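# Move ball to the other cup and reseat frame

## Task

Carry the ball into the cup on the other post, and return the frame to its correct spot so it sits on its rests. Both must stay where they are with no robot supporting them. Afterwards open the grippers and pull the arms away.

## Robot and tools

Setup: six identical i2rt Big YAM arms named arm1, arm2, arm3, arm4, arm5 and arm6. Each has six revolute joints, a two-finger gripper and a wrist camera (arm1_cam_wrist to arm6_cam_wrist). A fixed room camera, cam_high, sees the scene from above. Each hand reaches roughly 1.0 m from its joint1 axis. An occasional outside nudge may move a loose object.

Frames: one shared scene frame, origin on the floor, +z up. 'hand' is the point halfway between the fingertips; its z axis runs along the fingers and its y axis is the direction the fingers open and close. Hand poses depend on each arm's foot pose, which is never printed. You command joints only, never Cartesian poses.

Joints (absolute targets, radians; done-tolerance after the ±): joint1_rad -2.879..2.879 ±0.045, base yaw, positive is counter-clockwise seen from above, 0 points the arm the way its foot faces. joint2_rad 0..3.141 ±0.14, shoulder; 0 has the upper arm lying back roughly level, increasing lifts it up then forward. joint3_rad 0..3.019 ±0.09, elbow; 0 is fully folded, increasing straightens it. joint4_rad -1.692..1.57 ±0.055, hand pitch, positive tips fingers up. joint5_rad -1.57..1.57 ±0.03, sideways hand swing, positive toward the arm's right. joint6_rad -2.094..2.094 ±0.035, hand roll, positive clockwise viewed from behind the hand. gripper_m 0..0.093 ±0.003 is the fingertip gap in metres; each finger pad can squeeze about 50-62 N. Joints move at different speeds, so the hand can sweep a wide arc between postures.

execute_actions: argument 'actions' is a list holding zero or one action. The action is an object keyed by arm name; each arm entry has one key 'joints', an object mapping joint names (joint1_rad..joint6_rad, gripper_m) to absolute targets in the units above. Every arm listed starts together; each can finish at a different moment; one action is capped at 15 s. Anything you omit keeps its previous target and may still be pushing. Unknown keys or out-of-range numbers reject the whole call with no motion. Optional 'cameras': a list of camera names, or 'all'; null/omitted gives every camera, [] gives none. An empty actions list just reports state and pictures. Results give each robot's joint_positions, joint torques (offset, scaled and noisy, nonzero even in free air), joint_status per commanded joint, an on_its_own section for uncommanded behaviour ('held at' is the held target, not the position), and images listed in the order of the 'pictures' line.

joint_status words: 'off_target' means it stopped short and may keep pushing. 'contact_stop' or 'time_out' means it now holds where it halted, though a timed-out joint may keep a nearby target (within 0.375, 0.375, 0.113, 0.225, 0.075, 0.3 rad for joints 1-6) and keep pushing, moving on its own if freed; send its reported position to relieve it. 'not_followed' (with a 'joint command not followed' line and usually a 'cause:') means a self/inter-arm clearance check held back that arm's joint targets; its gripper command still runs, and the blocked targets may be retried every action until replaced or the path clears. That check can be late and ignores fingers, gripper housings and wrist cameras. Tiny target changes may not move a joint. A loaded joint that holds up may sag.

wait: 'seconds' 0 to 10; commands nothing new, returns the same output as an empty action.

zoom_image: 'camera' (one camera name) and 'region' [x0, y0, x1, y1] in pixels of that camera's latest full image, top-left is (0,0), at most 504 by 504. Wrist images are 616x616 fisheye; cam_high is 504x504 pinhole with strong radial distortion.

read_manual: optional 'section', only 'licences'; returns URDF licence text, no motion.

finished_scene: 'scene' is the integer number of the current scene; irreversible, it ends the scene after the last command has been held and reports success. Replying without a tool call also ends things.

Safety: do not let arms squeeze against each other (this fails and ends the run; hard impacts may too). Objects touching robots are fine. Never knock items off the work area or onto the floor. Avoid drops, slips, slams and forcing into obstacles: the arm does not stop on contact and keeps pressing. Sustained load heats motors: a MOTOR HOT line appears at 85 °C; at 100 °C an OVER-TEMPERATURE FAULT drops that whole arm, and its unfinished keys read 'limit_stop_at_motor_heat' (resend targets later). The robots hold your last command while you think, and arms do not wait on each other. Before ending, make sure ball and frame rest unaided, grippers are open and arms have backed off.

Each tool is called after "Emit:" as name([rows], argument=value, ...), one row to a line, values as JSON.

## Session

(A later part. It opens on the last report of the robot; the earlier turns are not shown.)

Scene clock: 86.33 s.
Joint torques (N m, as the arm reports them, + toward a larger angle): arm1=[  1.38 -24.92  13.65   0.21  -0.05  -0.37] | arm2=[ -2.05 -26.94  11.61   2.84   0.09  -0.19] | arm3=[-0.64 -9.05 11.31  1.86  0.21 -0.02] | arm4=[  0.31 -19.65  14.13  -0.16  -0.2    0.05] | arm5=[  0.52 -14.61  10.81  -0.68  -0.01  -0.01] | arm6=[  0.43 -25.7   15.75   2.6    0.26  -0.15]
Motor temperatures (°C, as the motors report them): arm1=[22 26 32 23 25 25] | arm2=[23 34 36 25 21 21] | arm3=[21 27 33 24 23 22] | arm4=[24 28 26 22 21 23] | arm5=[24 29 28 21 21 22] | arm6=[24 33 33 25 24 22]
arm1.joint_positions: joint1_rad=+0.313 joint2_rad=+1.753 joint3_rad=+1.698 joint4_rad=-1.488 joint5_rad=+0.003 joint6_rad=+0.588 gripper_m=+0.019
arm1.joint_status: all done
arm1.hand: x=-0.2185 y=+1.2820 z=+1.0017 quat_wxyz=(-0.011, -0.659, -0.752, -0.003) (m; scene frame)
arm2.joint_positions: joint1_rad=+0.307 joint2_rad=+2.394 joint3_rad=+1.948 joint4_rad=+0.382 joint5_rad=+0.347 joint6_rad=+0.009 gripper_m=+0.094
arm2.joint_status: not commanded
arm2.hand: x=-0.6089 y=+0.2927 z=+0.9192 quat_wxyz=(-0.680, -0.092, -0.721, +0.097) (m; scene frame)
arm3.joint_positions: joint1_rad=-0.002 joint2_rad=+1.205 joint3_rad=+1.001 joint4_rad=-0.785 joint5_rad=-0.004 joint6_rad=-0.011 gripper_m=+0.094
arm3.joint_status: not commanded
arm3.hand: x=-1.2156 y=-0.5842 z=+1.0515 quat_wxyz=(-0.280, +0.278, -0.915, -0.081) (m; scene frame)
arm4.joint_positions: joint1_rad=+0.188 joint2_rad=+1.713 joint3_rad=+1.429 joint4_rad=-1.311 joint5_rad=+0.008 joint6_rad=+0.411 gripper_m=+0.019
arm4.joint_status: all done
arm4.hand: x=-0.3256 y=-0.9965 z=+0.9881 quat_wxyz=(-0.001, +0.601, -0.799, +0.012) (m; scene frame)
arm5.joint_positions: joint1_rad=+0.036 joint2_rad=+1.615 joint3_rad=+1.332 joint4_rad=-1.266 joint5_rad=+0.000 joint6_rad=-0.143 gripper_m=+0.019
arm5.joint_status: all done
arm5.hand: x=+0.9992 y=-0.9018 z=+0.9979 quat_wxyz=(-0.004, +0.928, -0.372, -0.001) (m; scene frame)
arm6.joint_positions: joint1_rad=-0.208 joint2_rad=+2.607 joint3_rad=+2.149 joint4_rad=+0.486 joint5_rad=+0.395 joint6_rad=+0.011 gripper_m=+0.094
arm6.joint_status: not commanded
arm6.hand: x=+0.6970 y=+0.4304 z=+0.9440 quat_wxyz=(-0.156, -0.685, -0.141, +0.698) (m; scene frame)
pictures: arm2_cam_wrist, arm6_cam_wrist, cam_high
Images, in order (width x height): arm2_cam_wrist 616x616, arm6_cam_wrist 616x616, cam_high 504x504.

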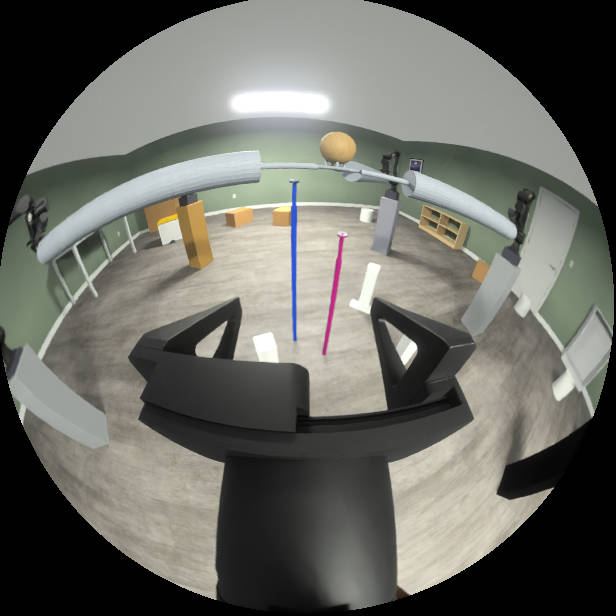

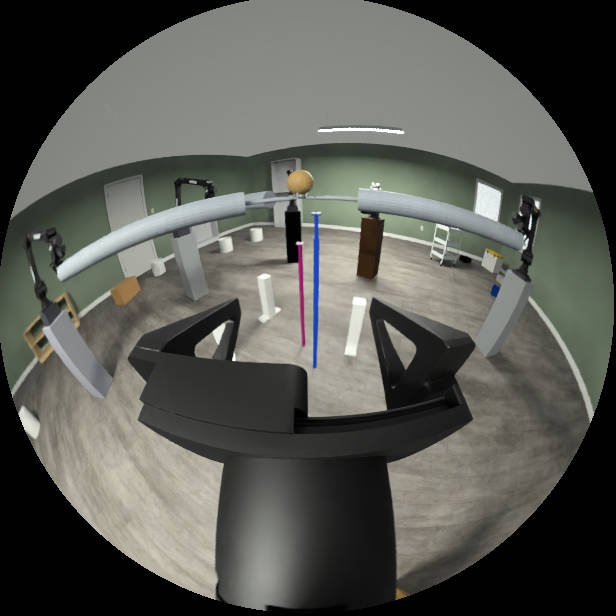

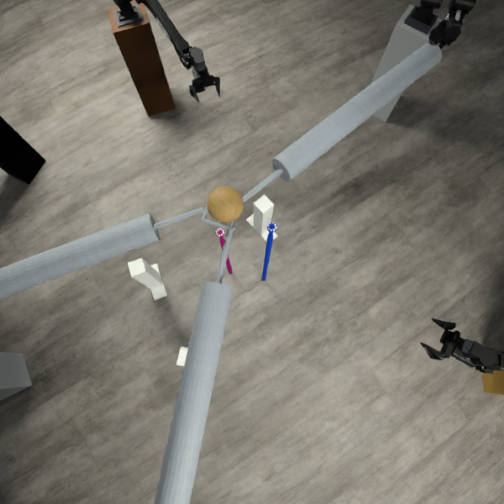

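Emit:
execute_actions([
  {"arm1":{"joints":{"joint1_rad":0.457,"joint2_rad":1.705,"joint3_rad":1.745,"joint4_rad":-1.472,"joint6_rad":0.73}},"arm4":{"joints":{"joint1_rad":0.086,"joint2_rad":1.81,"joint3_rad":1.69,"joint4_rad":-1.35,"joint6_rad":0.30}},"arm5":{"joints":{"joint1_rad":-0.13,"joint2_rad":1.64,"joint3_rad":1.41,"joint4_rad":-1.262,"joint6_rad":-0.308}}},
], cameras=[])

Emit:
execute_actions([
  {"arm1":{"joints":{"joint1_rad":0.605,"joint2_rad":1.755,"joint3_rad":1.81,"joint4_rad":-1.465,"joint6_rad":0.878}},"arm4":{"joints":{"joint1_rad":-0.016,"joint2_rad":1.972,"joint3_rad":1.915,"joint4_rad":-1.41,"joint6_rad":0.20}},"arm5":{"joints":{"joint1_rad":-0.29,"joint2_rad":1.715,"joint3_rad":1.485,"joint4_rad":-1.26,"joint6_rad":-0.468}}},
], cameras=["arm2_cam_wrist","arm6_cam_wrist","cam_high"])

Emit:
zoom_image(camera="cam_high", region=[210, 170, 330, 290])

Emit:
zoom_image(camera="arm2_cam_wrist", region=[250, 130, 340, 220])

Emit:
zoom_image(camera="arm6_cam_wrist", region=[270, 160, 360, 250])

Scene clock: 98.63 s.
Joint torques (N m, as the arm reports them, + toward a larger angle): arm1=[  1.16 -25.86  11.59   0.62  -0.05  -0.27] | arm2=[ -2.53 -27.34  11.62   2.8    0.09  -0.18] | arm3=[-0.65 -9.05 11.31  1.87  0.2  -0.03] | arm4=[  0.47 -23.96  15.12   0.18  -0.4    0.06] | arm5=[  0.32 -15.35  11.15  -0.6   -0.13  -0.03] | arm6=[  0.31 -25.3   15.69   2.45   0.28  -0.13]
Motor temperatures (°C, as the motors report them): arm1=[22 26 34 23 25 25] | arm2=[23 34 36 25 21 21] | arm3=[21 27 33 24 23 22] | arm4=[24 28 30 22 21 23] | arm5=[24 28 31 21 21 22] | arm6=[24 33 33 25 24 22]
arm1.joint_positions: joint1_rad=+0.467 joint2_rad=+1.762 joint3_rad=+1.695 joint4_rad=-1.469 joint5_rad=+0.003 joint6_rad=+0.740 gripper_m=+0.019
arm1.joint_status: all done
arm1.hand: x=-0.1561 y=+1.3385 z=+0.9969 quat_wxyz=(-0.015, -0.659, -0.752, -0.005) (m; scene frame)
arm2.joint_positions: joint1_rad=+0.307 joint2_rad=+2.394 joint3_rad=+1.948 joint4_rad=+0.382 joint5_rad=+0.347 joint6_rad=+0.009 gripper_m=+0.094
arm2.joint_status: not commanded
arm2.hand: x=-0.6089 y=+0.2927 z=+0.9192 quat_wxyz=(-0.680, -0.092, -0.721, +0.097) (m; scene frame)
arm3.joint_positions: joint1_rad=-0.002 joint2_rad=+1.205 joint3_rad=+1.001 joint4_rad=-0.785 joint5_rad=-0.004 joint6_rad=-0.011 gripper_m=+0.094
arm3.joint_status: not commanded
arm3.hand: x=-1.2156 y=-0.5842 z=+1.0515 quat_wxyz=(-0.280, +0.278, -0.915, -0.081) (m; scene frame)
arm4.joint_positions: joint1_rad=+0.071 joint2_rad=+1.862 joint3_rad=+1.600 joint4_rad=-1.344 joint5_rad=+0.012 joint6_rad=+0.294 gripper_m=+0.019
arm4.joint_status: all done
arm4.hand: x=-0.2667 y=-0.9398 z=+0.9751 quat_wxyz=(+0.002, +0.600, -0.800, +0.016) (m; scene frame)
arm5.joint_positions: joint1_rad=-0.126 joint2_rad=+1.655 joint3_rad=+1.356 joint4_rad=-1.247 joint5_rad=+0.002 joint6_rad=-0.310 gripper_m=+0.019
arm5.joint_status: all done
arm5.hand: x=+1.0579 y=-0.8468 z=+0.9886 quat_wxyz=(-0.006, +0.929, -0.370, -0.001) (m; scene frame)
arm6.joint_positions: joint1_rad=-0.208 joint2_rad=+2.607 joint3_rad=+2.149 joint4_rad=+0.486 joint5_rad=+0.395 joint6_rad=+0.011 gripper_m=+0.094
arm6.joint_status: not commanded
arm6.hand: x=+0.6970 y=+0.4304 z=+0.9440 quat_wxyz=(-0.156, -0.685, -0.141, +0.698) (m; scene frame)
pictures: none
No camera images: the call's "cameras" was empty. Leave "cameras" out to get every camera's image.

Scene clock: 100.73 s.
Joint torques (N m, as the arm reports them, + toward a larger angle): arm1=[  1.98 -26.59  14.05   0.51  -0.13  -0.21] | arm2=[ -2.53 -27.59  11.68   2.8    0.07  -0.18] | arm3=[-0.67 -9.07 11.32  1.87  0.21 -0.03] | arm4=[  0.55 -27.09  15.69  -0.01  -0.47   0.08] | arm5=[ -0.3  -16.52  10.94  -0.46  -0.12   0.01] | arm6=[ -0.14 -25.67  15.83   2.46   0.25  -0.12]
Motor temperatures (°C, as the motors report them): arm1=[22 26 35 23 25 25] | arm2=[23 34 37 25 21 21] | arm3=[21 27 33 24 23 22] | arm4=[24 28 31 22 21 23] | arm5=[24 28 31 21 21 22] | arm6=[24 33 33 25 24 22]
arm1.joint_positions: joint1_rad=+0.611 joint2_rad=+1.813 joint3_rad=+1.723 joint4_rad=-1.456 joint5_rad=+0.005 joint6_rad=+0.885 gripper_m=+0.019
arm1.joint_status: all done
arm1.hand: x=-0.0969 y=+1.3949 z=+0.9818 quat_wxyz=(-0.010, -0.659, -0.752, -0.006) (m; scene frame)
arm2.joint_positions: joint1_rad=+0.307 joint2_rad=+2.394 joint3_rad=+1.948 joint4_rad=+0.382 joint5_rad=+0.347 joint6_rad=+0.009 gripper_m=+0.094
arm2.joint_status: not commanded
arm2.hand: x=-0.6089 y=+0.2927 z=+0.9192 quat_wxyz=(-0.680, -0.092, -0.721, +0.097) (m; scene frame)
arm3.joint_positions: joint1_rad=-0.002 joint2_rad=+1.205 joint3_rad=+1.001 joint4_rad=-0.785 joint5_rad=-0.004 joint6_rad=-0.011 gripper_m=+0.094
arm3.joint_status: not commanded
arm3.hand: x=-1.2156 y=-0.5842 z=+1.0515 quat_wxyz=(-0.280, +0.278, -0.915, -0.081) (m; scene frame)
arm4.joint_positions: joint1_rad=-0.032 joint2_rad=+2.029 joint3_rad=+1.819 joint4_rad=-1.400 joint5_rad=+0.013 joint6_rad=+0.192 gripper_m=+0.019
arm4.joint_status: joint3_rad time_out (moved +0.218 of +0.315); the others done
arm4.on_its_own: joint3_rad reads +1.819 and still pushes toward +1.915 since a time_out
arm4.hand: x=-0.2039 y=-0.8845 z=+0.9611 quat_wxyz=(+0.005, +0.600, -0.800, +0.018) (m; scene frame)
arm5.joint_positions: joint1_rad=-0.286 joint2_rad=+1.735 joint3_rad=+1.431 joint4_rad=-1.245 joint5_rad=+0.002 joint6_rad=-0.473 gripper_m=+0.019
arm5.joint_status: all done
arm5.hand: x=+1.1202 y=-0.7883 z=+0.9779 quat_wxyz=(-0.007, +0.930, -0.368, +0.002) (m; scene frame)
arm6.joint_positions: joint1_rad=-0.208 joint2_rad=+2.607 joint3_rad=+2.149 joint4_rad=+0.486 joint5_rad=+0.395 joint6_rad=+0.011 gripper_m=+0.094
arm6.joint_status: not commanded
arm6.hand: x=+0.6970 y=+0.4304 z=+0.9440 quat_wxyz=(-0.156, -0.685, -0.141, +0.698) (m; scene frame)
pictures: arm2_cam_wrist, arm6_cam_wrist, cam_high
Images, in order (width x height): arm2_cam_wrist 616x616, arm6_cam_wrist 616x616, cam_high 504x504.

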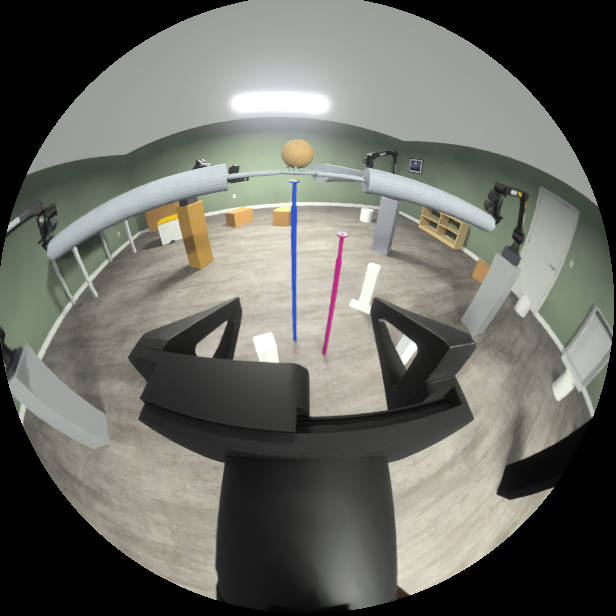

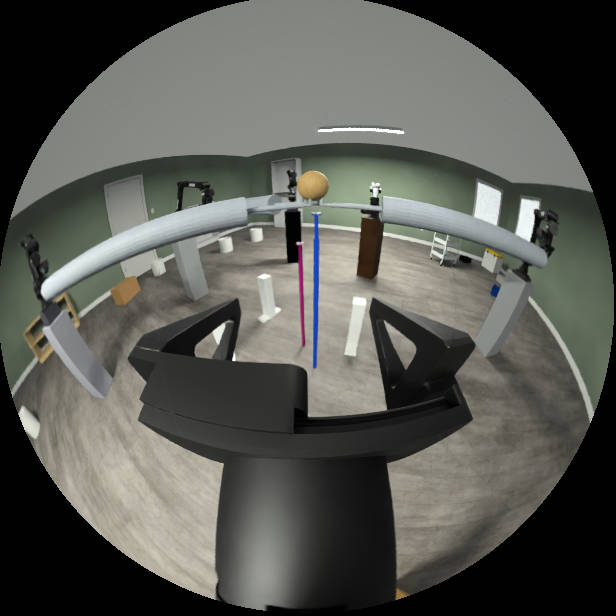

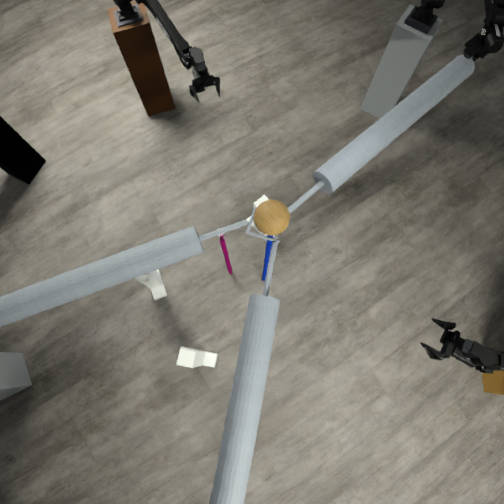

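Region (210, 170, 330, 290) of cam_high's 504x504 image, scaled by 4.200, with more detail than that image has.

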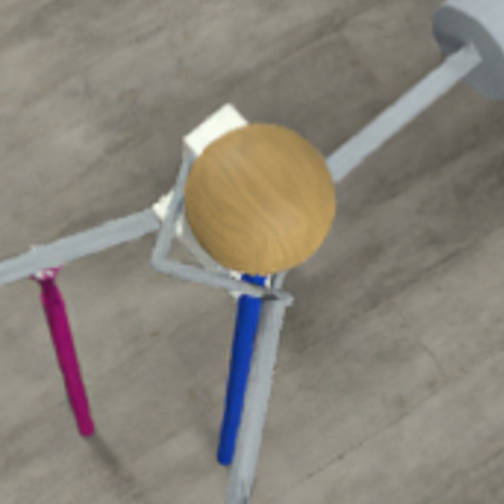

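Region (250, 130, 340, 220) of arm2_cam_wrist's 616x616 image, scaled by 5.600, with more detail than that image has.

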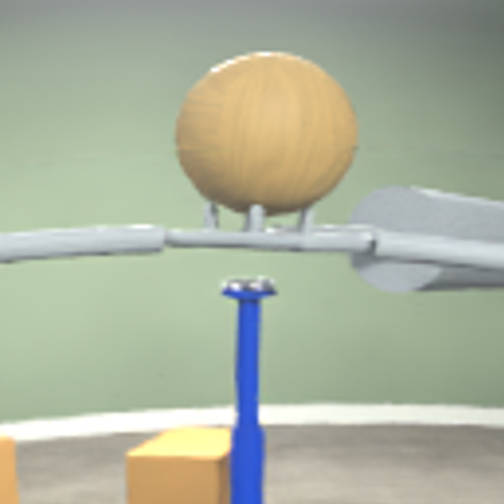

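Region (270, 160, 360, 250) of arm6_cam_wrist's 616x616 image, scaled by 5.600, with more detail than that image has.

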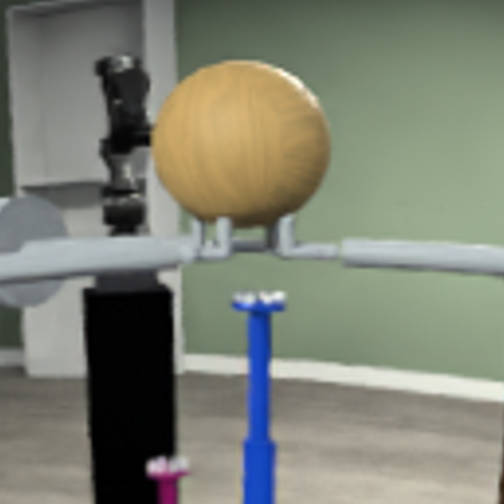

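Emit:
execute_actions([
  {"arm1":{"joints":{"joint1_rad":0.632,"joint2_rad":1.725,"joint3_rad":1.68,"joint4_rad":-1.39,"joint6_rad":0.898}},"arm4":{"joints":{"joint1_rad":-0.012,"joint2_rad":1.995,"joint3_rad":1.91,"joint4_rad":-1.37,"joint6_rad":0.202}},"arm5":{"joints":{"joint1_rad":-0.285,"joint2_rad":1.765,"joint3_rad":1.495,"joint4_rad":-1.208}}},
], cameras=["arm2_cam_wrist","arm6_cam_wrist","cam_high"])

Emit:
zoom_image(camera="cam_high", region=[210, 170, 330, 290])

Emit:
zoom_image(camera="arm2_cam_wrist", region=[250, 130, 340, 220])

Emit:
zoom_image(camera="arm6_cam_wrist", region=[270, 160, 360, 250])

Scene clock: 114.10 s.
Joint torques (N m, as the arm reports them, + toward a larger angle): arm1=[  3.98 -27.78  10.58   0.71  -0.53  -0.12] | arm2=[ -2.52 -27.26  11.6    2.76   0.11  -0.16] | arm3=[-0.62 -9.08 11.32  1.88  0.21 -0.03] | arm4=[  0.23 -25.98  15.34   0.72  -0.25   0.06] | arm5=[  0.23 -17.64  11.52  -0.02   0.09   0.01] | arm6=[  0.68 -25.27  15.94   2.43   0.27  -0.17]
Motor temperatures (°C, as the motors report them): arm1=[22 27 36 23 25 25] | arm2=[23 34 37 25 21 21] | arm3=[21 27 33 24 23 22] | arm4=[24 30 34 22 22 23] | arm5=[24 29 33 21 21 22] | arm6=[24 34 33 25 24 22]
arm1.joint_positions: joint1_rad=+0.617 joint2_rad=+1.800 joint3_rad=+1.641 joint4_rad=-1.396 joint5_rad=+0.014 joint6_rad=+0.894 gripper_m=+0.019
arm1.joint_status: all done
arm1.hand: x=-0.1046 y=+1.4015 z=+0.9576 quat_wxyz=(-0.007, -0.661, -0.751, +0.000) (m; scene frame)
arm2.joint_positions: joint1_rad=+0.307 joint2_rad=+2.394 joint3_rad=+1.948 joint4_rad=+0.382 joint5_rad=+0.347 joint6_rad=+0.009 gripper_m=+0.094
arm2.joint_status: not commanded
arm2.hand: x=-0.6089 y=+0.2927 z=+0.9192 quat_wxyz=(-0.680, -0.092, -0.721, +0.097) (m; scene frame)
arm3.joint_positions: joint1_rad=-0.002 joint2_rad=+1.205 joint3_rad=+1.001 joint4_rad=-0.785 joint5_rad=-0.004 joint6_rad=-0.011 gripper_m=+0.094
arm3.joint_status: not commanded
arm3.hand: x=-1.2156 y=-0.5842 z=+1.0515 quat_wxyz=(-0.280, +0.278, -0.915, -0.081) (m; scene frame)
arm4.joint_positions: joint1_rad=-0.026 joint2_rad=+2.038 joint3_rad=+1.819 joint4_rad=-1.377 joint5_rad=+0.008 joint6_rad=+0.195 gripper_m=+0.019
arm4.joint_status: joint3_rad time_out (moved +0.000 of +0.091); the others done
arm4.on_its_own: joint3_rad reads +1.819 and still pushes toward +1.910 since a time_out
arm4.hand: x=-0.2082 y=-0.8786 z=+0.9553 quat_wxyz=(+0.002, +0.601, -0.799, +0.012) (m; scene frame)
arm5.joint_positions: joint1_rad=-0.284 joint2_rad=+1.784 joint3_rad=+1.431 joint4_rad=-1.206 joint5_rad=-0.002 joint6_rad=-0.472 gripper_m=+0.019
arm5.joint_status: all done
arm5.hand: x=+1.1158 y=-0.7805 z=+0.9531 quat_wxyz=(-0.001, +0.930, -0.368, +0.003) (m; scene frame)
arm6.joint_positions: joint1_rad=-0.208 joint2_rad=+2.607 joint3_rad=+2.149 joint4_rad=+0.486 joint5_rad=+0.395 joint6_rad=+0.011 gripper_m=+0.094
arm6.joint_status: not commanded
arm6.hand: x=+0.6970 y=+0.4304 z=+0.9440 quat_wxyz=(-0.156, -0.685, -0.141, +0.698) (m; scene frame)
pictures: arm2_cam_wrist, arm6_cam_wrist, cam_high
Images, in order (width x height): arm2_cam_wrist 616x616, arm6_cam_wrist 616x616, cam_high 504x504.

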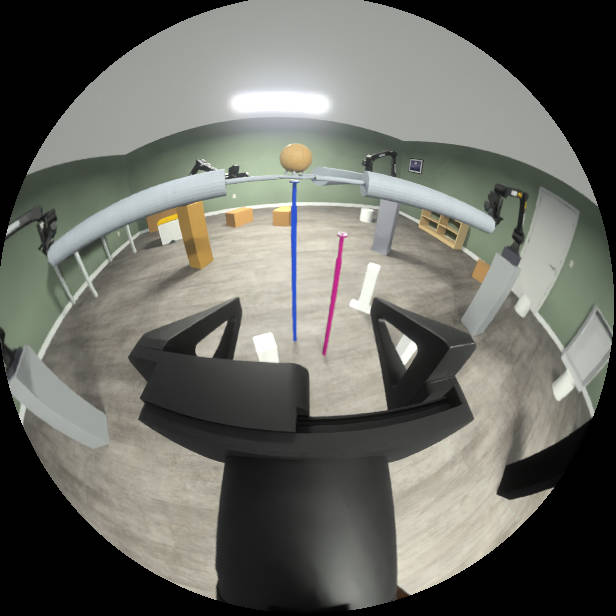

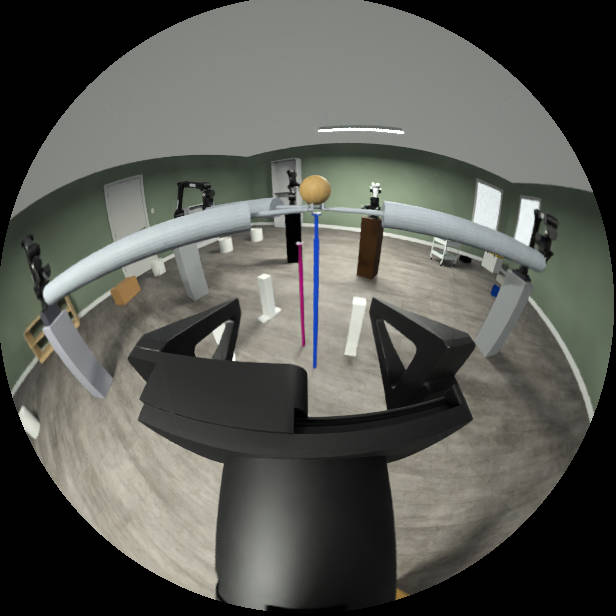

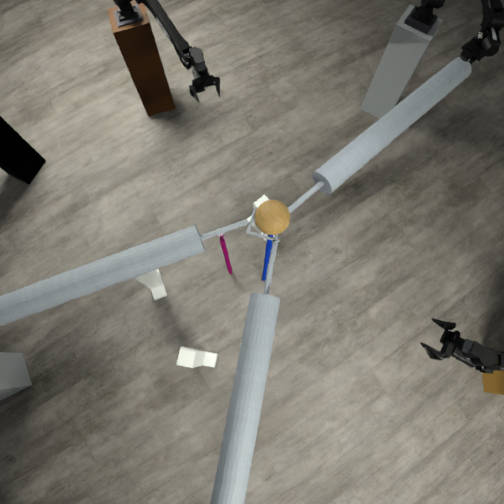

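Region (210, 170, 330, 290) of cam_high's 504x504 image, scaled by 4.200, with more detail than that image has.

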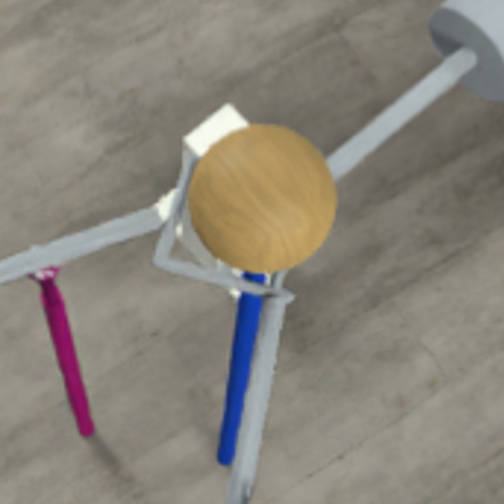

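Region (250, 130, 340, 220) of arm2_cam_wrist's 616x616 image, scaled by 5.600, with more detail than that image has.

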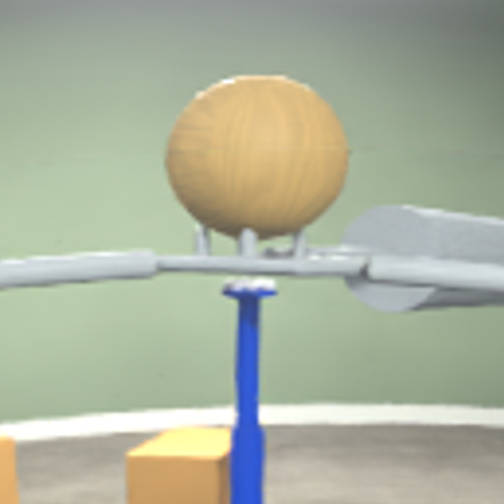

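Region (270, 160, 360, 250) of arm6_cam_wrist's 616x616 image, scaled by 5.600, with more detail than that image has.

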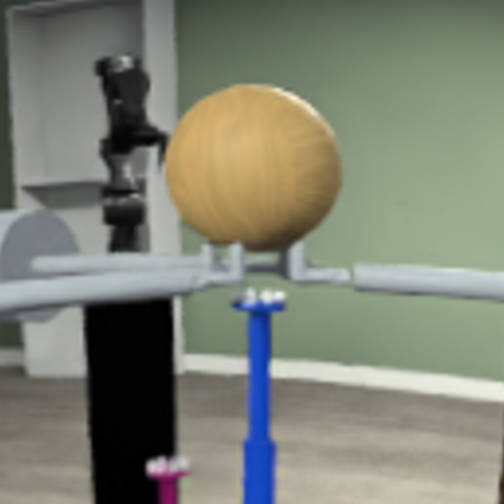

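Emit:
execute_actions([
  {"arm1":{"joints":{"joint2_rad":1.755,"joint3_rad":1.597,"joint4_rad":-1.29}},"arm4":{"joints":{"joint1_rad":-0.022,"joint2_rad":2.028,"joint3_rad":1.815,"joint4_rad":-1.293}},"arm5":{"joints":{"joint2_rad":1.80,"joint3_rad":1.41,"joint4_rad":-1.12}}},
], cameras=["arm2_cam_wrist","arm6_cam_wrist"])

Emit:
zoom_image(camera="arm2_cam_wrist", region=[250, 130, 340, 220])

Emit:
zoom_image(camera="arm6_cam_wrist", region=[270, 160, 360, 250])

Scene clock: 120.57 s.
Joint torques (N m, as the arm reports them, + toward a larger angle): arm1=[  3.19 -26.74  10.29   1.21  -0.32  -0.17] | arm2=[ -1.83 -27.69  11.58   2.74   0.1   -0.19] | arm3=[-0.62 -9.03 11.32  1.88  0.2  -0.02] | arm4=[ -0.66 -27.06  10.41   1.01  -0.03   0.06] | arm5=[  0.13 -17.36   7.24   0.52  -0.07   0.  ] | arm6=[  0.51 -25.71  15.62   2.41   0.22  -0.14]
Motor temperatures (°C, as the motors report them): arm1=[22 27 35 23 25 25] | arm2=[23 34 37 25 21 21] | arm3=[21 27 33 24 23 22] | arm4=[24 30 35 22 22 23] | arm5=[24 29 33 21 21 22] | arm6=[24 34 34 25 24 22]
arm1.joint_positions: joint1_rad=+0.623 joint2_rad=+1.811 joint3_rad=+1.561 joint4_rad=-1.300 joint5_rad=+0.010 joint6_rad=+0.900 gripper_m=+0.019
arm1.joint_status: all done
arm1.hand: x=-0.1039 y=+1.4071 z=+0.9218 quat_wxyz=(-0.009, -0.660, -0.751, -0.003) (m; scene frame)
arm2.joint_positions: joint1_rad=+0.307 joint2_rad=+2.394 joint3_rad=+1.948 joint4_rad=+0.382 joint5_rad=+0.347 joint6_rad=+0.009 gripper_m=+0.094
arm2.joint_status: not commanded
arm2.hand: x=-0.6089 y=+0.2927 z=+0.9192 quat_wxyz=(-0.680, -0.092, -0.721, +0.097) (m; scene frame)
arm3.joint_positions: joint1_rad=-0.002 joint2_rad=+1.205 joint3_rad=+1.001 joint4_rad=-0.785 joint5_rad=-0.004 joint6_rad=-0.011 gripper_m=+0.094
arm3.joint_status: not commanded
arm3.hand: x=-1.2156 y=-0.5842 z=+1.0515 quat_wxyz=(-0.280, +0.278, -0.915, -0.081) (m; scene frame)
arm4.joint_positions: joint1_rad=-0.025 joint2_rad=+2.078 joint3_rad=+1.792 joint4_rad=-1.307 joint5_rad=+0.004 joint6_rad=+0.197 gripper_m=+0.019
arm4.joint_status: all done
arm4.hand: x=-0.2087 y=-0.8717 z=+0.9212 quat_wxyz=(+0.002, +0.601, -0.799, +0.009) (m; scene frame)
arm5.joint_positions: joint1_rad=-0.284 joint2_rad=+1.822 joint3_rad=+1.401 joint4_rad=-1.132 joint5_rad=+0.001 joint6_rad=-0.472 gripper_m=+0.019
arm5.joint_status: all done
arm5.hand: x=+1.1150 y=-0.7758 z=+0.9236 quat_wxyz=(-0.005, +0.930, -0.368, +0.002) (m; scene frame)
arm6.joint_positions: joint1_rad=-0.208 joint2_rad=+2.607 joint3_rad=+2.149 joint4_rad=+0.486 joint5_rad=+0.395 joint6_rad=+0.011 gripper_m=+0.094
arm6.joint_status: not commanded
arm6.hand: x=+0.6970 y=+0.4304 z=+0.9440 quat_wxyz=(-0.156, -0.685, -0.141, +0.698) (m; scene frame)
pictures: arm2_cam_wrist, arm6_cam_wrist
Images, in order (width x height): arm2_cam_wrist 616x616, arm6_cam_wrist 616x616.

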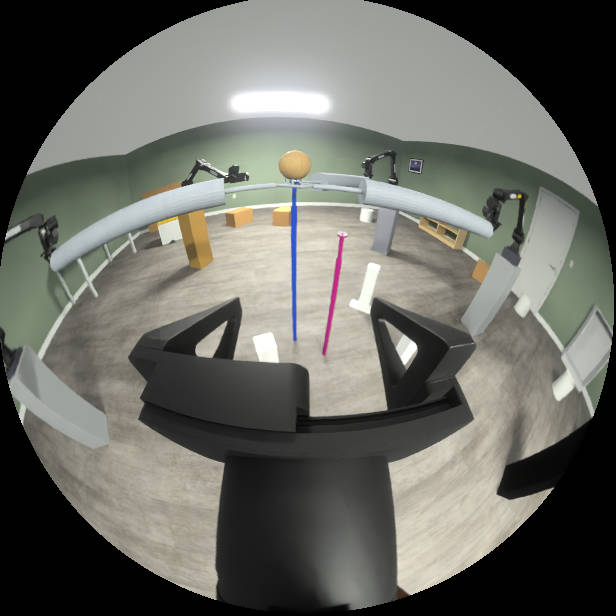

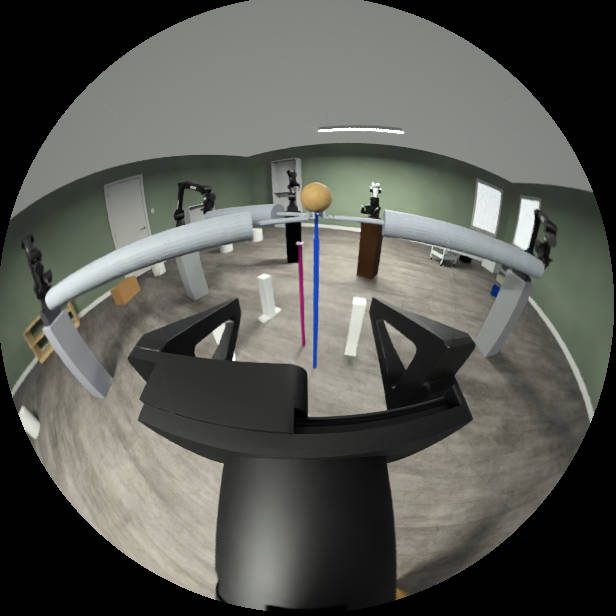

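Region (250, 130, 340, 220) of arm2_cam_wrist's 616x616 image, scaled by 5.600, with more detail than that image has.

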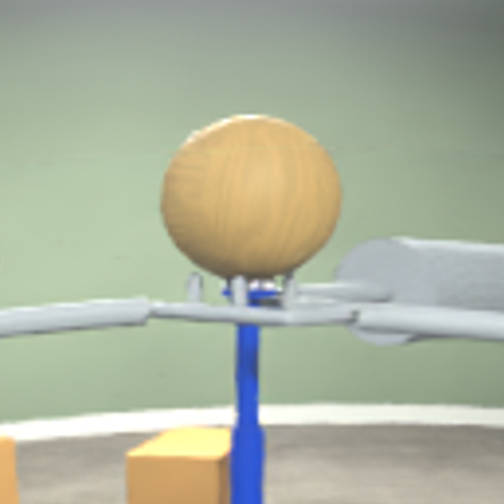

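Region (270, 160, 360, 250) of arm6_cam_wrist's 616x616 image, scaled by 5.600, with more detail than that image has.

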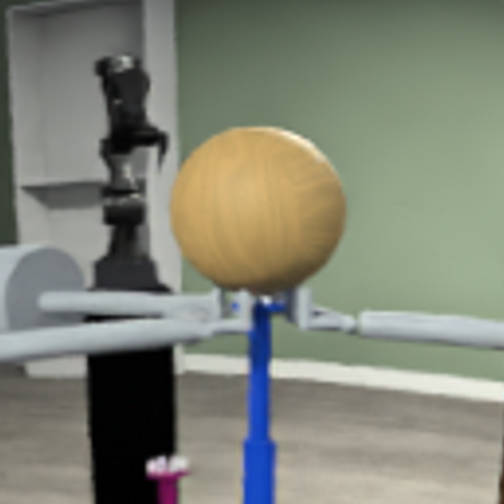

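Emit:
execute_actions([
  {"arm1":{"joints":{"joint2_rad":1.815,"joint3_rad":1.495,"joint4_rad":-1.152}},"arm4":{"joints":{"joint2_rad":2.095,"joint3_rad":1.735,"joint4_rad":-1.172}},"arm5":{"joints":{"joint2_rad":1.872,"joint3_rad":1.34,"joint4_rad":-0.985}}},
], cameras=["cam_high","arm2_cam_wrist","arm6_cam_wrist"])

Scene clock: 130.37 s.
Joint torques (N m, as the arm reports them, + toward a larger angle): arm1=[  3.6  -26.25   8.94   0.78  -0.48  -0.17] | arm2=[ -2.1  -27.65  11.66   2.73   0.09  -0.17] | arm3=[-0.68 -9.07 11.31  1.86  0.21 -0.02] | arm4=[ -0.27 -27.3    9.23   0.51  -0.07   0.04] | arm5=[  0.37 -18.66   6.38   0.3    0.02   0.05] | arm6=[  0.71 -25.41  15.75   2.37   0.27  -0.16]
Motor temperatures (°C, as the motors report them): arm1=[22 27 34 23 25 25] | arm2=[23 35 38 25 21 21] | arm3=[21 27 33 24 23 22] | arm4=[24 30 33 22 21 23] | arm5=[24 29 32 21 21 22] | arm6=[24 34 34 25 24 22]
arm1.joint_positions: joint1_rad=+0.623 joint2_rad=+1.872 joint3_rad=+1.469 joint4_rad=-1.154 joint5_rad=+0.014 joint6_rad=+0.900 gripper_m=+0.019
arm1.joint_status: all done
arm1.hand: x=-0.1036 y=+1.4068 z=+0.8563 quat_wxyz=(-0.005, -0.660, -0.751, -0.001) (m; scene frame)
arm2.joint_positions: joint1_rad=+0.307 joint2_rad=+2.394 joint3_rad=+1.948 joint4_rad=+0.382 joint5_rad=+0.347 joint6_rad=+0.009 gripper_m=+0.094
arm2.joint_status: not commanded
arm2.hand: x=-0.6089 y=+0.2927 z=+0.9192 quat_wxyz=(-0.680, -0.092, -0.721, +0.097) (m; scene frame)
arm3.joint_positions: joint1_rad=-0.002 joint2_rad=+1.205 joint3_rad=+1.001 joint4_rad=-0.785 joint5_rad=-0.004 joint6_rad=-0.011 gripper_m=+0.094
arm3.joint_status: not commanded
arm3.hand: x=-1.2156 y=-0.5842 z=+1.0515 quat_wxyz=(-0.280, +0.278, -0.915, -0.081) (m; scene frame)
arm4.joint_positions: joint1_rad=-0.025 joint2_rad=+2.144 joint3_rad=+1.723 joint4_rad=-1.174 joint5_rad=+0.005 joint6_rad=+0.197 gripper_m=+0.019
arm4.joint_status: all done
arm4.hand: x=-0.2081 y=-0.8705 z=+0.8565 quat_wxyz=(+0.002, +0.601, -0.799, +0.010) (m; scene frame)
arm5.joint_positions: joint1_rad=-0.284 joint2_rad=+1.900 joint3_rad=+1.335 joint4_rad=-0.991 joint5_rad=-0.001 joint6_rad=-0.471 gripper_m=+0.019
arm5.joint_status: all done
arm5.hand: x=+1.1155 y=-0.7766 z=+0.8614 quat_wxyz=(-0.003, +0.930, -0.368, +0.003) (m; scene frame)
arm6.joint_positions: joint1_rad=-0.208 joint2_rad=+2.607 joint3_rad=+2.149 joint4_rad=+0.486 joint5_rad=+0.395 joint6_rad=+0.011 gripper_m=+0.094
arm6.joint_status: not commanded
arm6.hand: x=+0.6970 y=+0.4304 z=+0.9440 quat_wxyz=(-0.156, -0.685, -0.141, +0.698) (m; scene frame)
pictures: arm2_cam_wrist, arm6_cam_wrist, cam_high
Images, in order (width x height): arm2_cam_wrist 616x616, arm6_cam_wrist 616x616, cam_high 504x504.

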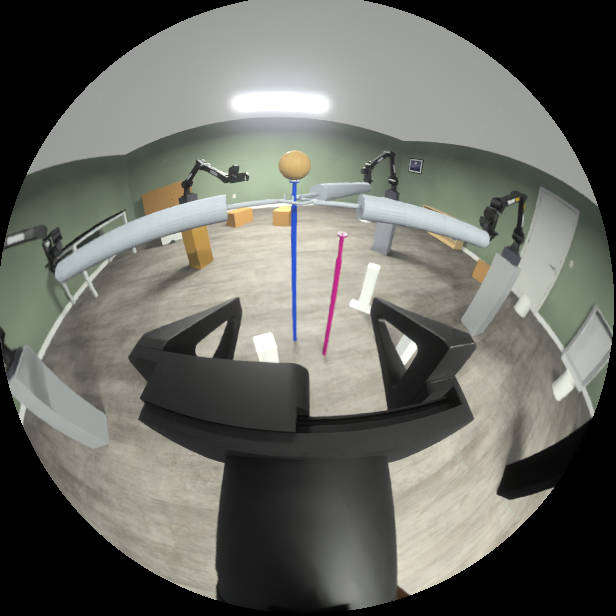

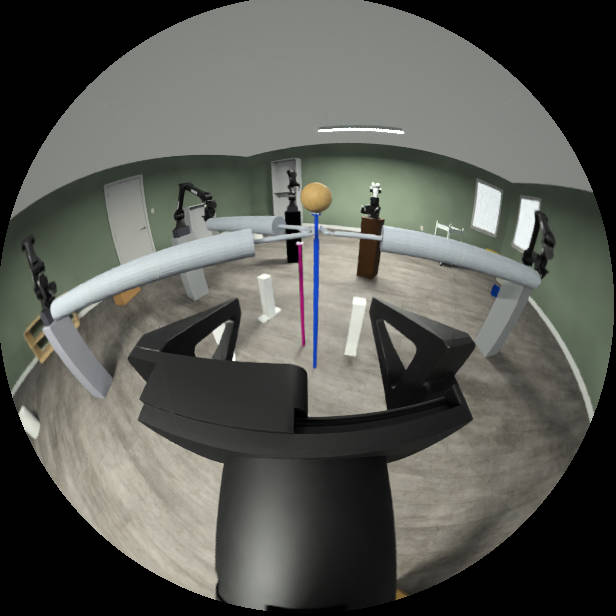

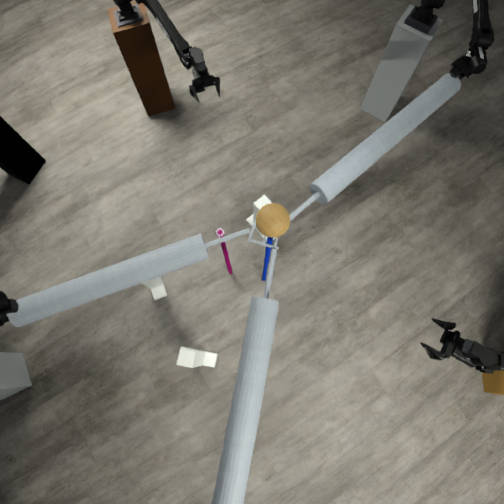

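Emit:
execute_actions([
  {"arm1":{"joints":{"joint1_rad":0.50,"joint6_rad":0.775,"joint2_rad":1.75,"joint3_rad":1.433,"joint4_rad":-1.149}},"arm4":{"joints":{"joint1_rad":0.076,"joint6_rad":0.298,"joint2_rad":1.99,"joint3_rad":1.565,"joint4_rad":-1.10}},"arm5":{"joints":{"joint1_rad":-0.149,"joint6_rad":-0.336,"joint2_rad":1.812,"joint3_rad":1.257,"joint4_rad":-0.967}},"arm2":{"joints":{"joint2_rad":1.2,"joint3_rad":1.0,"joint4_rad":-0.5}}},
], cameras=["cam_high","arm6_cam_wrist"])

Scene clock: 140.57 s.
Joint torques (N m, as the arm reports them, + toward a larger angle): arm1=[  3.17 -24.8    9.38   0.27  -0.2   -0.17] | arm2=[-2.46 -9.87  8.12  1.13  0.18 -0.15] | arm3=[-0.67 -9.05 11.31  1.86  0.2  -0.03] | arm4=[ -0.51 -24.99   9.43   1.18   0.01  -0.01] | arm5=[ -0.62 -17.87   6.08  -0.45   0.11  -0.1 ] | arm6=[  0.45 -25.25  15.84   2.34   0.24  -0.17]
Motor temperatures (°C, as the motors report them): arm1=[22 27 33 23 25 25] | arm2=[23 35 37 25 21 21] | arm3=[21 27 34 24 23 22] | arm4=[24 31 32 22 21 23] | arm5=[24 29 31 21 21 22] | arm6=[24 35 34 25 24 22]
arm1.joint_positions: joint1_rad=+0.491 joint2_rad=+1.804 joint3_rad=+1.403 joint4_rad=-1.143 joint5_rad=+0.006 joint6_rad=+0.776 gripper_m=+0.019
arm1.joint_status: all done
arm1.hand: x=-0.1603 y=+1.3603 z=+0.8677 quat_wxyz=(-0.011, -0.663, -0.748, -0.004) (m; scene frame)
arm2.joint_positions: joint1_rad=+0.307 joint2_rad=+1.199 joint3_rad=+1.010 joint4_rad=-0.486 joint5_rad=+0.347 joint6_rad=+0.009 gripper_m=+0.094
arm2.joint_status: all done
arm2.hand: x=-1.0270 y=+0.2601 z=+1.0484 quat_wxyz=(-0.434, -0.043, -0.889, +0.138) (m; scene frame)
arm3.joint_positions: joint1_rad=-0.002 joint2_rad=+1.205 joint3_rad=+1.001 joint4_rad=-0.785 joint5_rad=-0.004 joint6_rad=-0.011 gripper_m=+0.094
arm3.joint_status: not commanded
arm3.hand: x=-1.2156 y=-0.5842 z=+1.0515 quat_wxyz=(-0.280, +0.278, -0.915, -0.081) (m; scene frame)
arm4.joint_positions: joint1_rad=+0.075 joint2_rad=+2.036 joint3_rad=+1.544 joint4_rad=-1.118 joint5_rad=+0.004 joint6_rad=+0.300 gripper_m=+0.019
arm4.joint_status: all done
arm4.hand: x=-0.2701 y=-0.9157 z=+0.8580 quat_wxyz=(+0.006, +0.600, -0.800, +0.016) (m; scene frame)
arm5.joint_positions: joint1_rad=-0.139 joint2_rad=+1.848 joint3_rad=+1.256 joint4_rad=-0.954 joint5_rad=-0.003 joint6_rad=-0.325 gripper_m=+0.019
arm5.joint_status: all done
arm5.hand: x=+1.0541 y=-0.8264 z=+0.8617 quat_wxyz=(-0.005, +0.929, -0.369, -0.003) (m; scene frame)
arm6.joint_positions: joint1_rad=-0.208 joint2_rad=+2.607 joint3_rad=+2.149 joint4_rad=+0.486 joint5_rad=+0.395 joint6_rad=+0.011 gripper_m=+0.094
arm6.joint_status: not commanded
arm6.hand: x=+0.6970 y=+0.4304 z=+0.9440 quat_wxyz=(-0.156, -0.685, -0.141, +0.698) (m; scene frame)
pictures: arm6_cam_wrist, cam_high
Images, in order (width x height): arm6_cam_wrist 616x616, cam_high 504x504.

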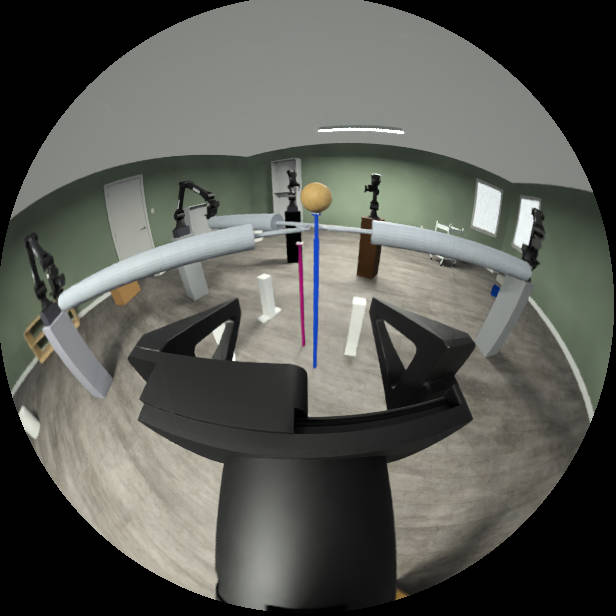

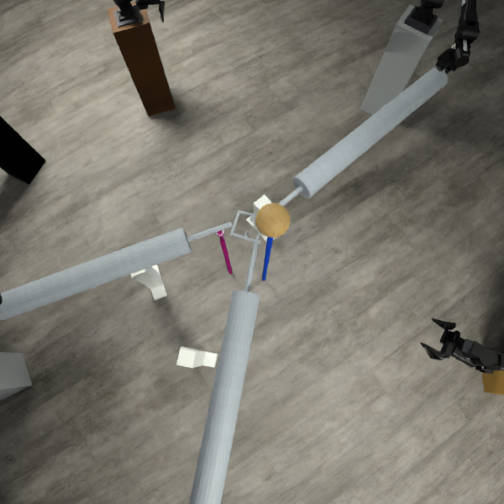

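Emit:
execute_actions([
  {"arm1":{"joints":{"joint1_rad":0.21,"joint6_rad":0.47,"joint2_rad":1.79,"joint3_rad":1.49,"joint4_rad":-1.15}},"arm4":{"joints":{"joint1_rad":0.29,"joint6_rad":0.507,"joint2_rad":1.75,"joint3_rad":1.18,"joint4_rad":-0.94}},"arm5":{"joints":{"joint1_rad":0.148,"joint6_rad":-0.03,"joint2_rad":1.745,"joint3_rad":1.155,"joint4_rad":-0.925}}},
], cameras=["cam_high","arm6_cam_wrist"])

Scene clock: 144.70 s.
Joint torques (N m, as the arm reports them, + toward a larger angle): arm1=[  3.83 -23.79  12.19   0.14  -0.33  -0.12] | arm2=[ -2.25 -10.92   8.06   1.1    0.17  -0.14] | arm3=[-0.65 -9.05 11.32  1.87  0.2  -0.03] | arm4=[ -0.38 -18.47   8.82   0.88   0.28  -0.01] | arm5=[ -0.65 -17.03   5.67  -0.33   0.15   0.07] | arm6=[  0.25 -24.45  15.85   2.57   0.26  -0.16]
Motor temperatures (°C, as the motors report them): arm1=[22 27 34 23 25 25] | arm2=[23 34 37 25 21 21] | arm3=[21 27 34 24 23 22] | arm4=[24 31 31 22 21 23] | arm5=[24 29 30 21 21 22] | arm6=[24 35 34 25 24 22]
arm1.joint_positions: joint1_rad=+0.197 joint2_rad=+1.824 joint3_rad=+1.422 joint4_rad=-1.143 joint5_rad=+0.009 joint6_rad=+0.469 gripper_m=+0.019
arm1.joint_status: all done
arm1.hand: x=-0.2720 y=+1.2484 z=+0.8620 quat_wxyz=(-0.009, -0.659, -0.752, +0.001) (m; scene frame)
arm2.joint_positions: joint1_rad=+0.307 joint2_rad=+1.199 joint3_rad=+1.010 joint4_rad=-0.486 joint5_rad=+0.347 joint6_rad=+0.009 gripper_m=+0.094
arm2.joint_status: not commanded
arm2.hand: x=-1.0270 y=+0.2601 z=+1.0484 quat_wxyz=(-0.434, -0.043, -0.889, +0.138) (m; scene frame)
arm3.joint_positions: joint1_rad=-0.002 joint2_rad=+1.205 joint3_rad=+1.001 joint4_rad=-0.785 joint5_rad=-0.004 joint6_rad=-0.011 gripper_m=+0.094
arm3.joint_status: not commanded
arm3.hand: x=-1.2156 y=-0.5842 z=+1.0515 quat_wxyz=(-0.280, +0.278, -0.915, -0.081) (m; scene frame)
arm4.joint_positions: joint1_rad=+0.290 joint2_rad=+1.778 joint3_rad=+1.161 joint4_rad=-0.949 joint5_rad=-0.002 joint6_rad=+0.508 gripper_m=+0.019
arm4.joint_status: all done
arm4.hand: x=-0.3716 y=-1.0288 z=+0.8649 quat_wxyz=(-0.004, +0.603, -0.798, -0.004) (m; scene frame)
arm5.joint_positions: joint1_rad=+0.151 joint2_rad=+1.774 joint3_rad=+1.157 joint4_rad=-0.911 joint5_rad=-0.002 joint6_rad=-0.038 gripper_m=+0.019
arm5.joint_status: all done
arm5.hand: x=+0.9535 y=-0.9334 z=+0.8654 quat_wxyz=(-0.006, +0.930, -0.368, -0.012) (m; scene frame)
arm6.joint_positions: joint1_rad=-0.208 joint2_rad=+2.607 joint3_rad=+2.149 joint4_rad=+0.486 joint5_rad=+0.395 joint6_rad=+0.011 gripper_m=+0.094
arm6.joint_status: not commanded
arm6.hand: x=+0.6970 y=+0.4304 z=+0.9440 quat_wxyz=(-0.156, -0.685, -0.141, +0.698) (m; scene frame)
pictures: arm6_cam_wrist, cam_high
Images, in order (width x height): arm6_cam_wrist 616x616, cam_high 504x504.

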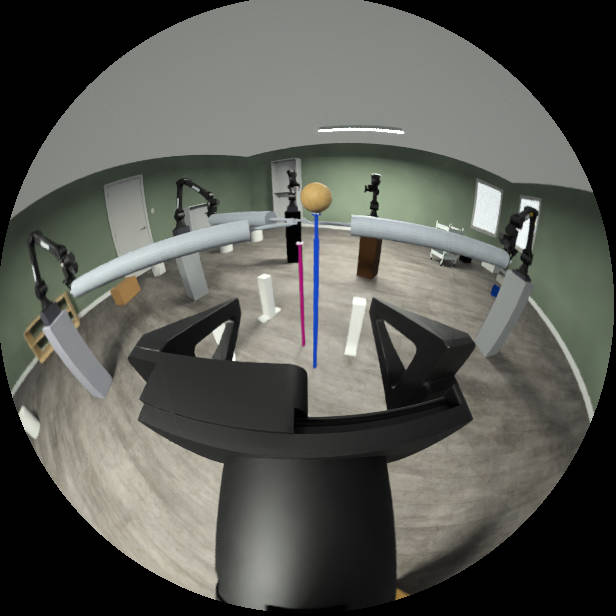

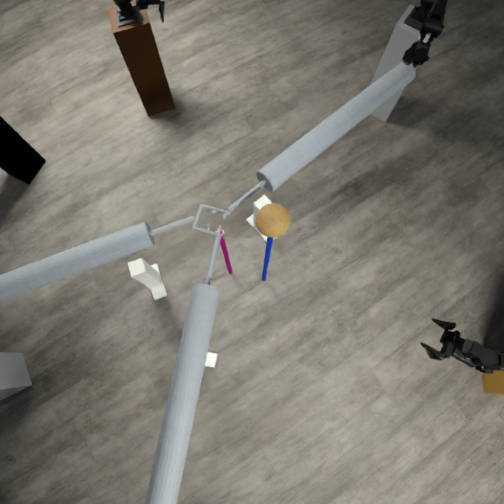

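Emit:
execute_actions([
  {"arm1":{"joints":{"joint1_rad":0.03,"joint6_rad":0.275,"joint2_rad":1.86,"joint3_rad":1.555,"joint4_rad":-1.14}},"arm4":{"joints":{"joint1_rad":0.51,"joint6_rad":0.723,"joint2_rad":1.72,"joint3_rad":1.057,"joint4_rad":-0.865}},"arm5":{"joints":{"joint1_rad":0.367,"joint6_rad":0.203,"joint2_rad":1.828,"joint3_rad":1.225,"joint4_rad":-0.915}},"arm6":{"joints":{"joint2_rad":1.2,"joint3_rad":1.0,"joint4_rad":-0.5}}},
], cameras=["cam_high"])

Scene clock: 150.50 s.
Joint torques (N m, as the arm reports them, + toward a larger angle): arm1=[  3.25 -25.93  11.66   0.15  -0.1   -0.24] | arm2=[ -2.14 -10.53   8.19   1.17   0.21  -0.15] | arm3=[-0.68 -9.05 11.32  1.86  0.2  -0.02] | arm4=[ -0.86 -18.74   8.22   0.75   0.22  -0.07] | arm5=[ -0.2  -16.01   7.2   -0.19   0.01   0.1 ] | arm6=[ 0.74 -7.94 11.24  1.4   0.41 -0.1 ]
Motor temperatures (°C, as the motors report them): arm1=[22 27 34 23 25 25] | arm2=[23 33 36 25 21 21] | arm3=[21 27 34 24 23 22] | arm4=[24 30 31 22 21 23] | arm5=[24 29 30 21 21 22] | arm6=[24 35 34 25 24 22]
arm1.joint_positions: joint1_rad=+0.017 joint2_rad=+1.906 joint3_rad=+1.492 joint4_rad=-1.132 joint5_rad=+0.004 joint6_rad=+0.287 gripper_m=+0.019
arm1.joint_status: all done
arm1.hand: x=-0.3451 y=+1.1780 z=+0.8421 quat_wxyz=(-0.008, -0.658, -0.753, +0.001) (m; scene frame)
arm2.joint_positions: joint1_rad=+0.307 joint2_rad=+1.199 joint3_rad=+1.010 joint4_rad=-0.486 joint5_rad=+0.347 joint6_rad=+0.009 gripper_m=+0.094
arm2.joint_status: not commanded
arm2.hand: x=-1.0270 y=+0.2601 z=+1.0484 quat_wxyz=(-0.434, -0.043, -0.889, +0.138) (m; scene frame)
arm3.joint_positions: joint1_rad=-0.002 joint2_rad=+1.205 joint3_rad=+1.001 joint4_rad=-0.785 joint5_rad=-0.004 joint6_rad=-0.011 gripper_m=+0.094
arm3.joint_status: not commanded
arm3.hand: x=-1.2156 y=-0.5842 z=+1.0515 quat_wxyz=(-0.280, +0.278, -0.915, -0.081) (m; scene frame)
arm4.joint_positions: joint1_rad=+0.512 joint2_rad=+1.761 joint3_rad=+1.037 joint4_rad=-0.872 joint5_rad=+0.000 joint6_rad=+0.731 gripper_m=+0.019
arm4.joint_status: all done
arm4.hand: x=-0.4543 y=-1.0992 z=+0.8346 quat_wxyz=(-0.001, +0.602, -0.798, +0.012) (m; scene frame)
arm5.joint_positions: joint1_rad=+0.374 joint2_rad=+1.837 joint3_rad=+1.204 joint4_rad=-0.907 joint5_rad=+0.001 joint6_rad=+0.189 gripper_m=+0.019
arm5.joint_status: all done
arm5.hand: x=+0.8727 y=-1.0090 z=+0.8503 quat_wxyz=(-0.001, +0.929, -0.370, -0.007) (m; scene frame)
arm6.joint_positions: joint1_rad=-0.208 joint2_rad=+1.204 joint3_rad=+1.003 joint4_rad=-0.496 joint5_rad=+0.397 joint6_rad=+0.011 gripper_m=+0.094
arm6.joint_status: all done
arm6.hand: x=+1.0078 y=+0.7619 z=+1.1269 quat_wxyz=(-0.001, -0.850, -0.274, +0.450) (m; scene frame)
pictures: cam_high
Images, in order (width x height): cam_high 504x504.

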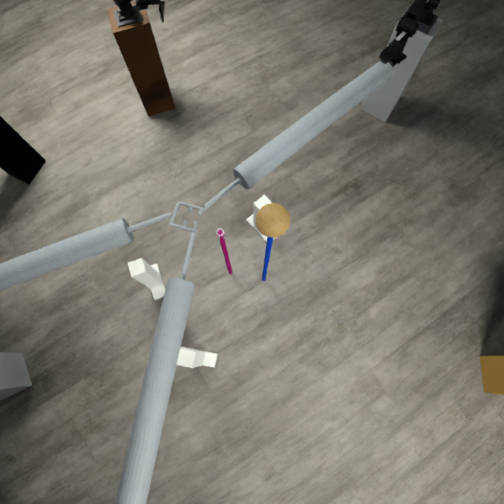

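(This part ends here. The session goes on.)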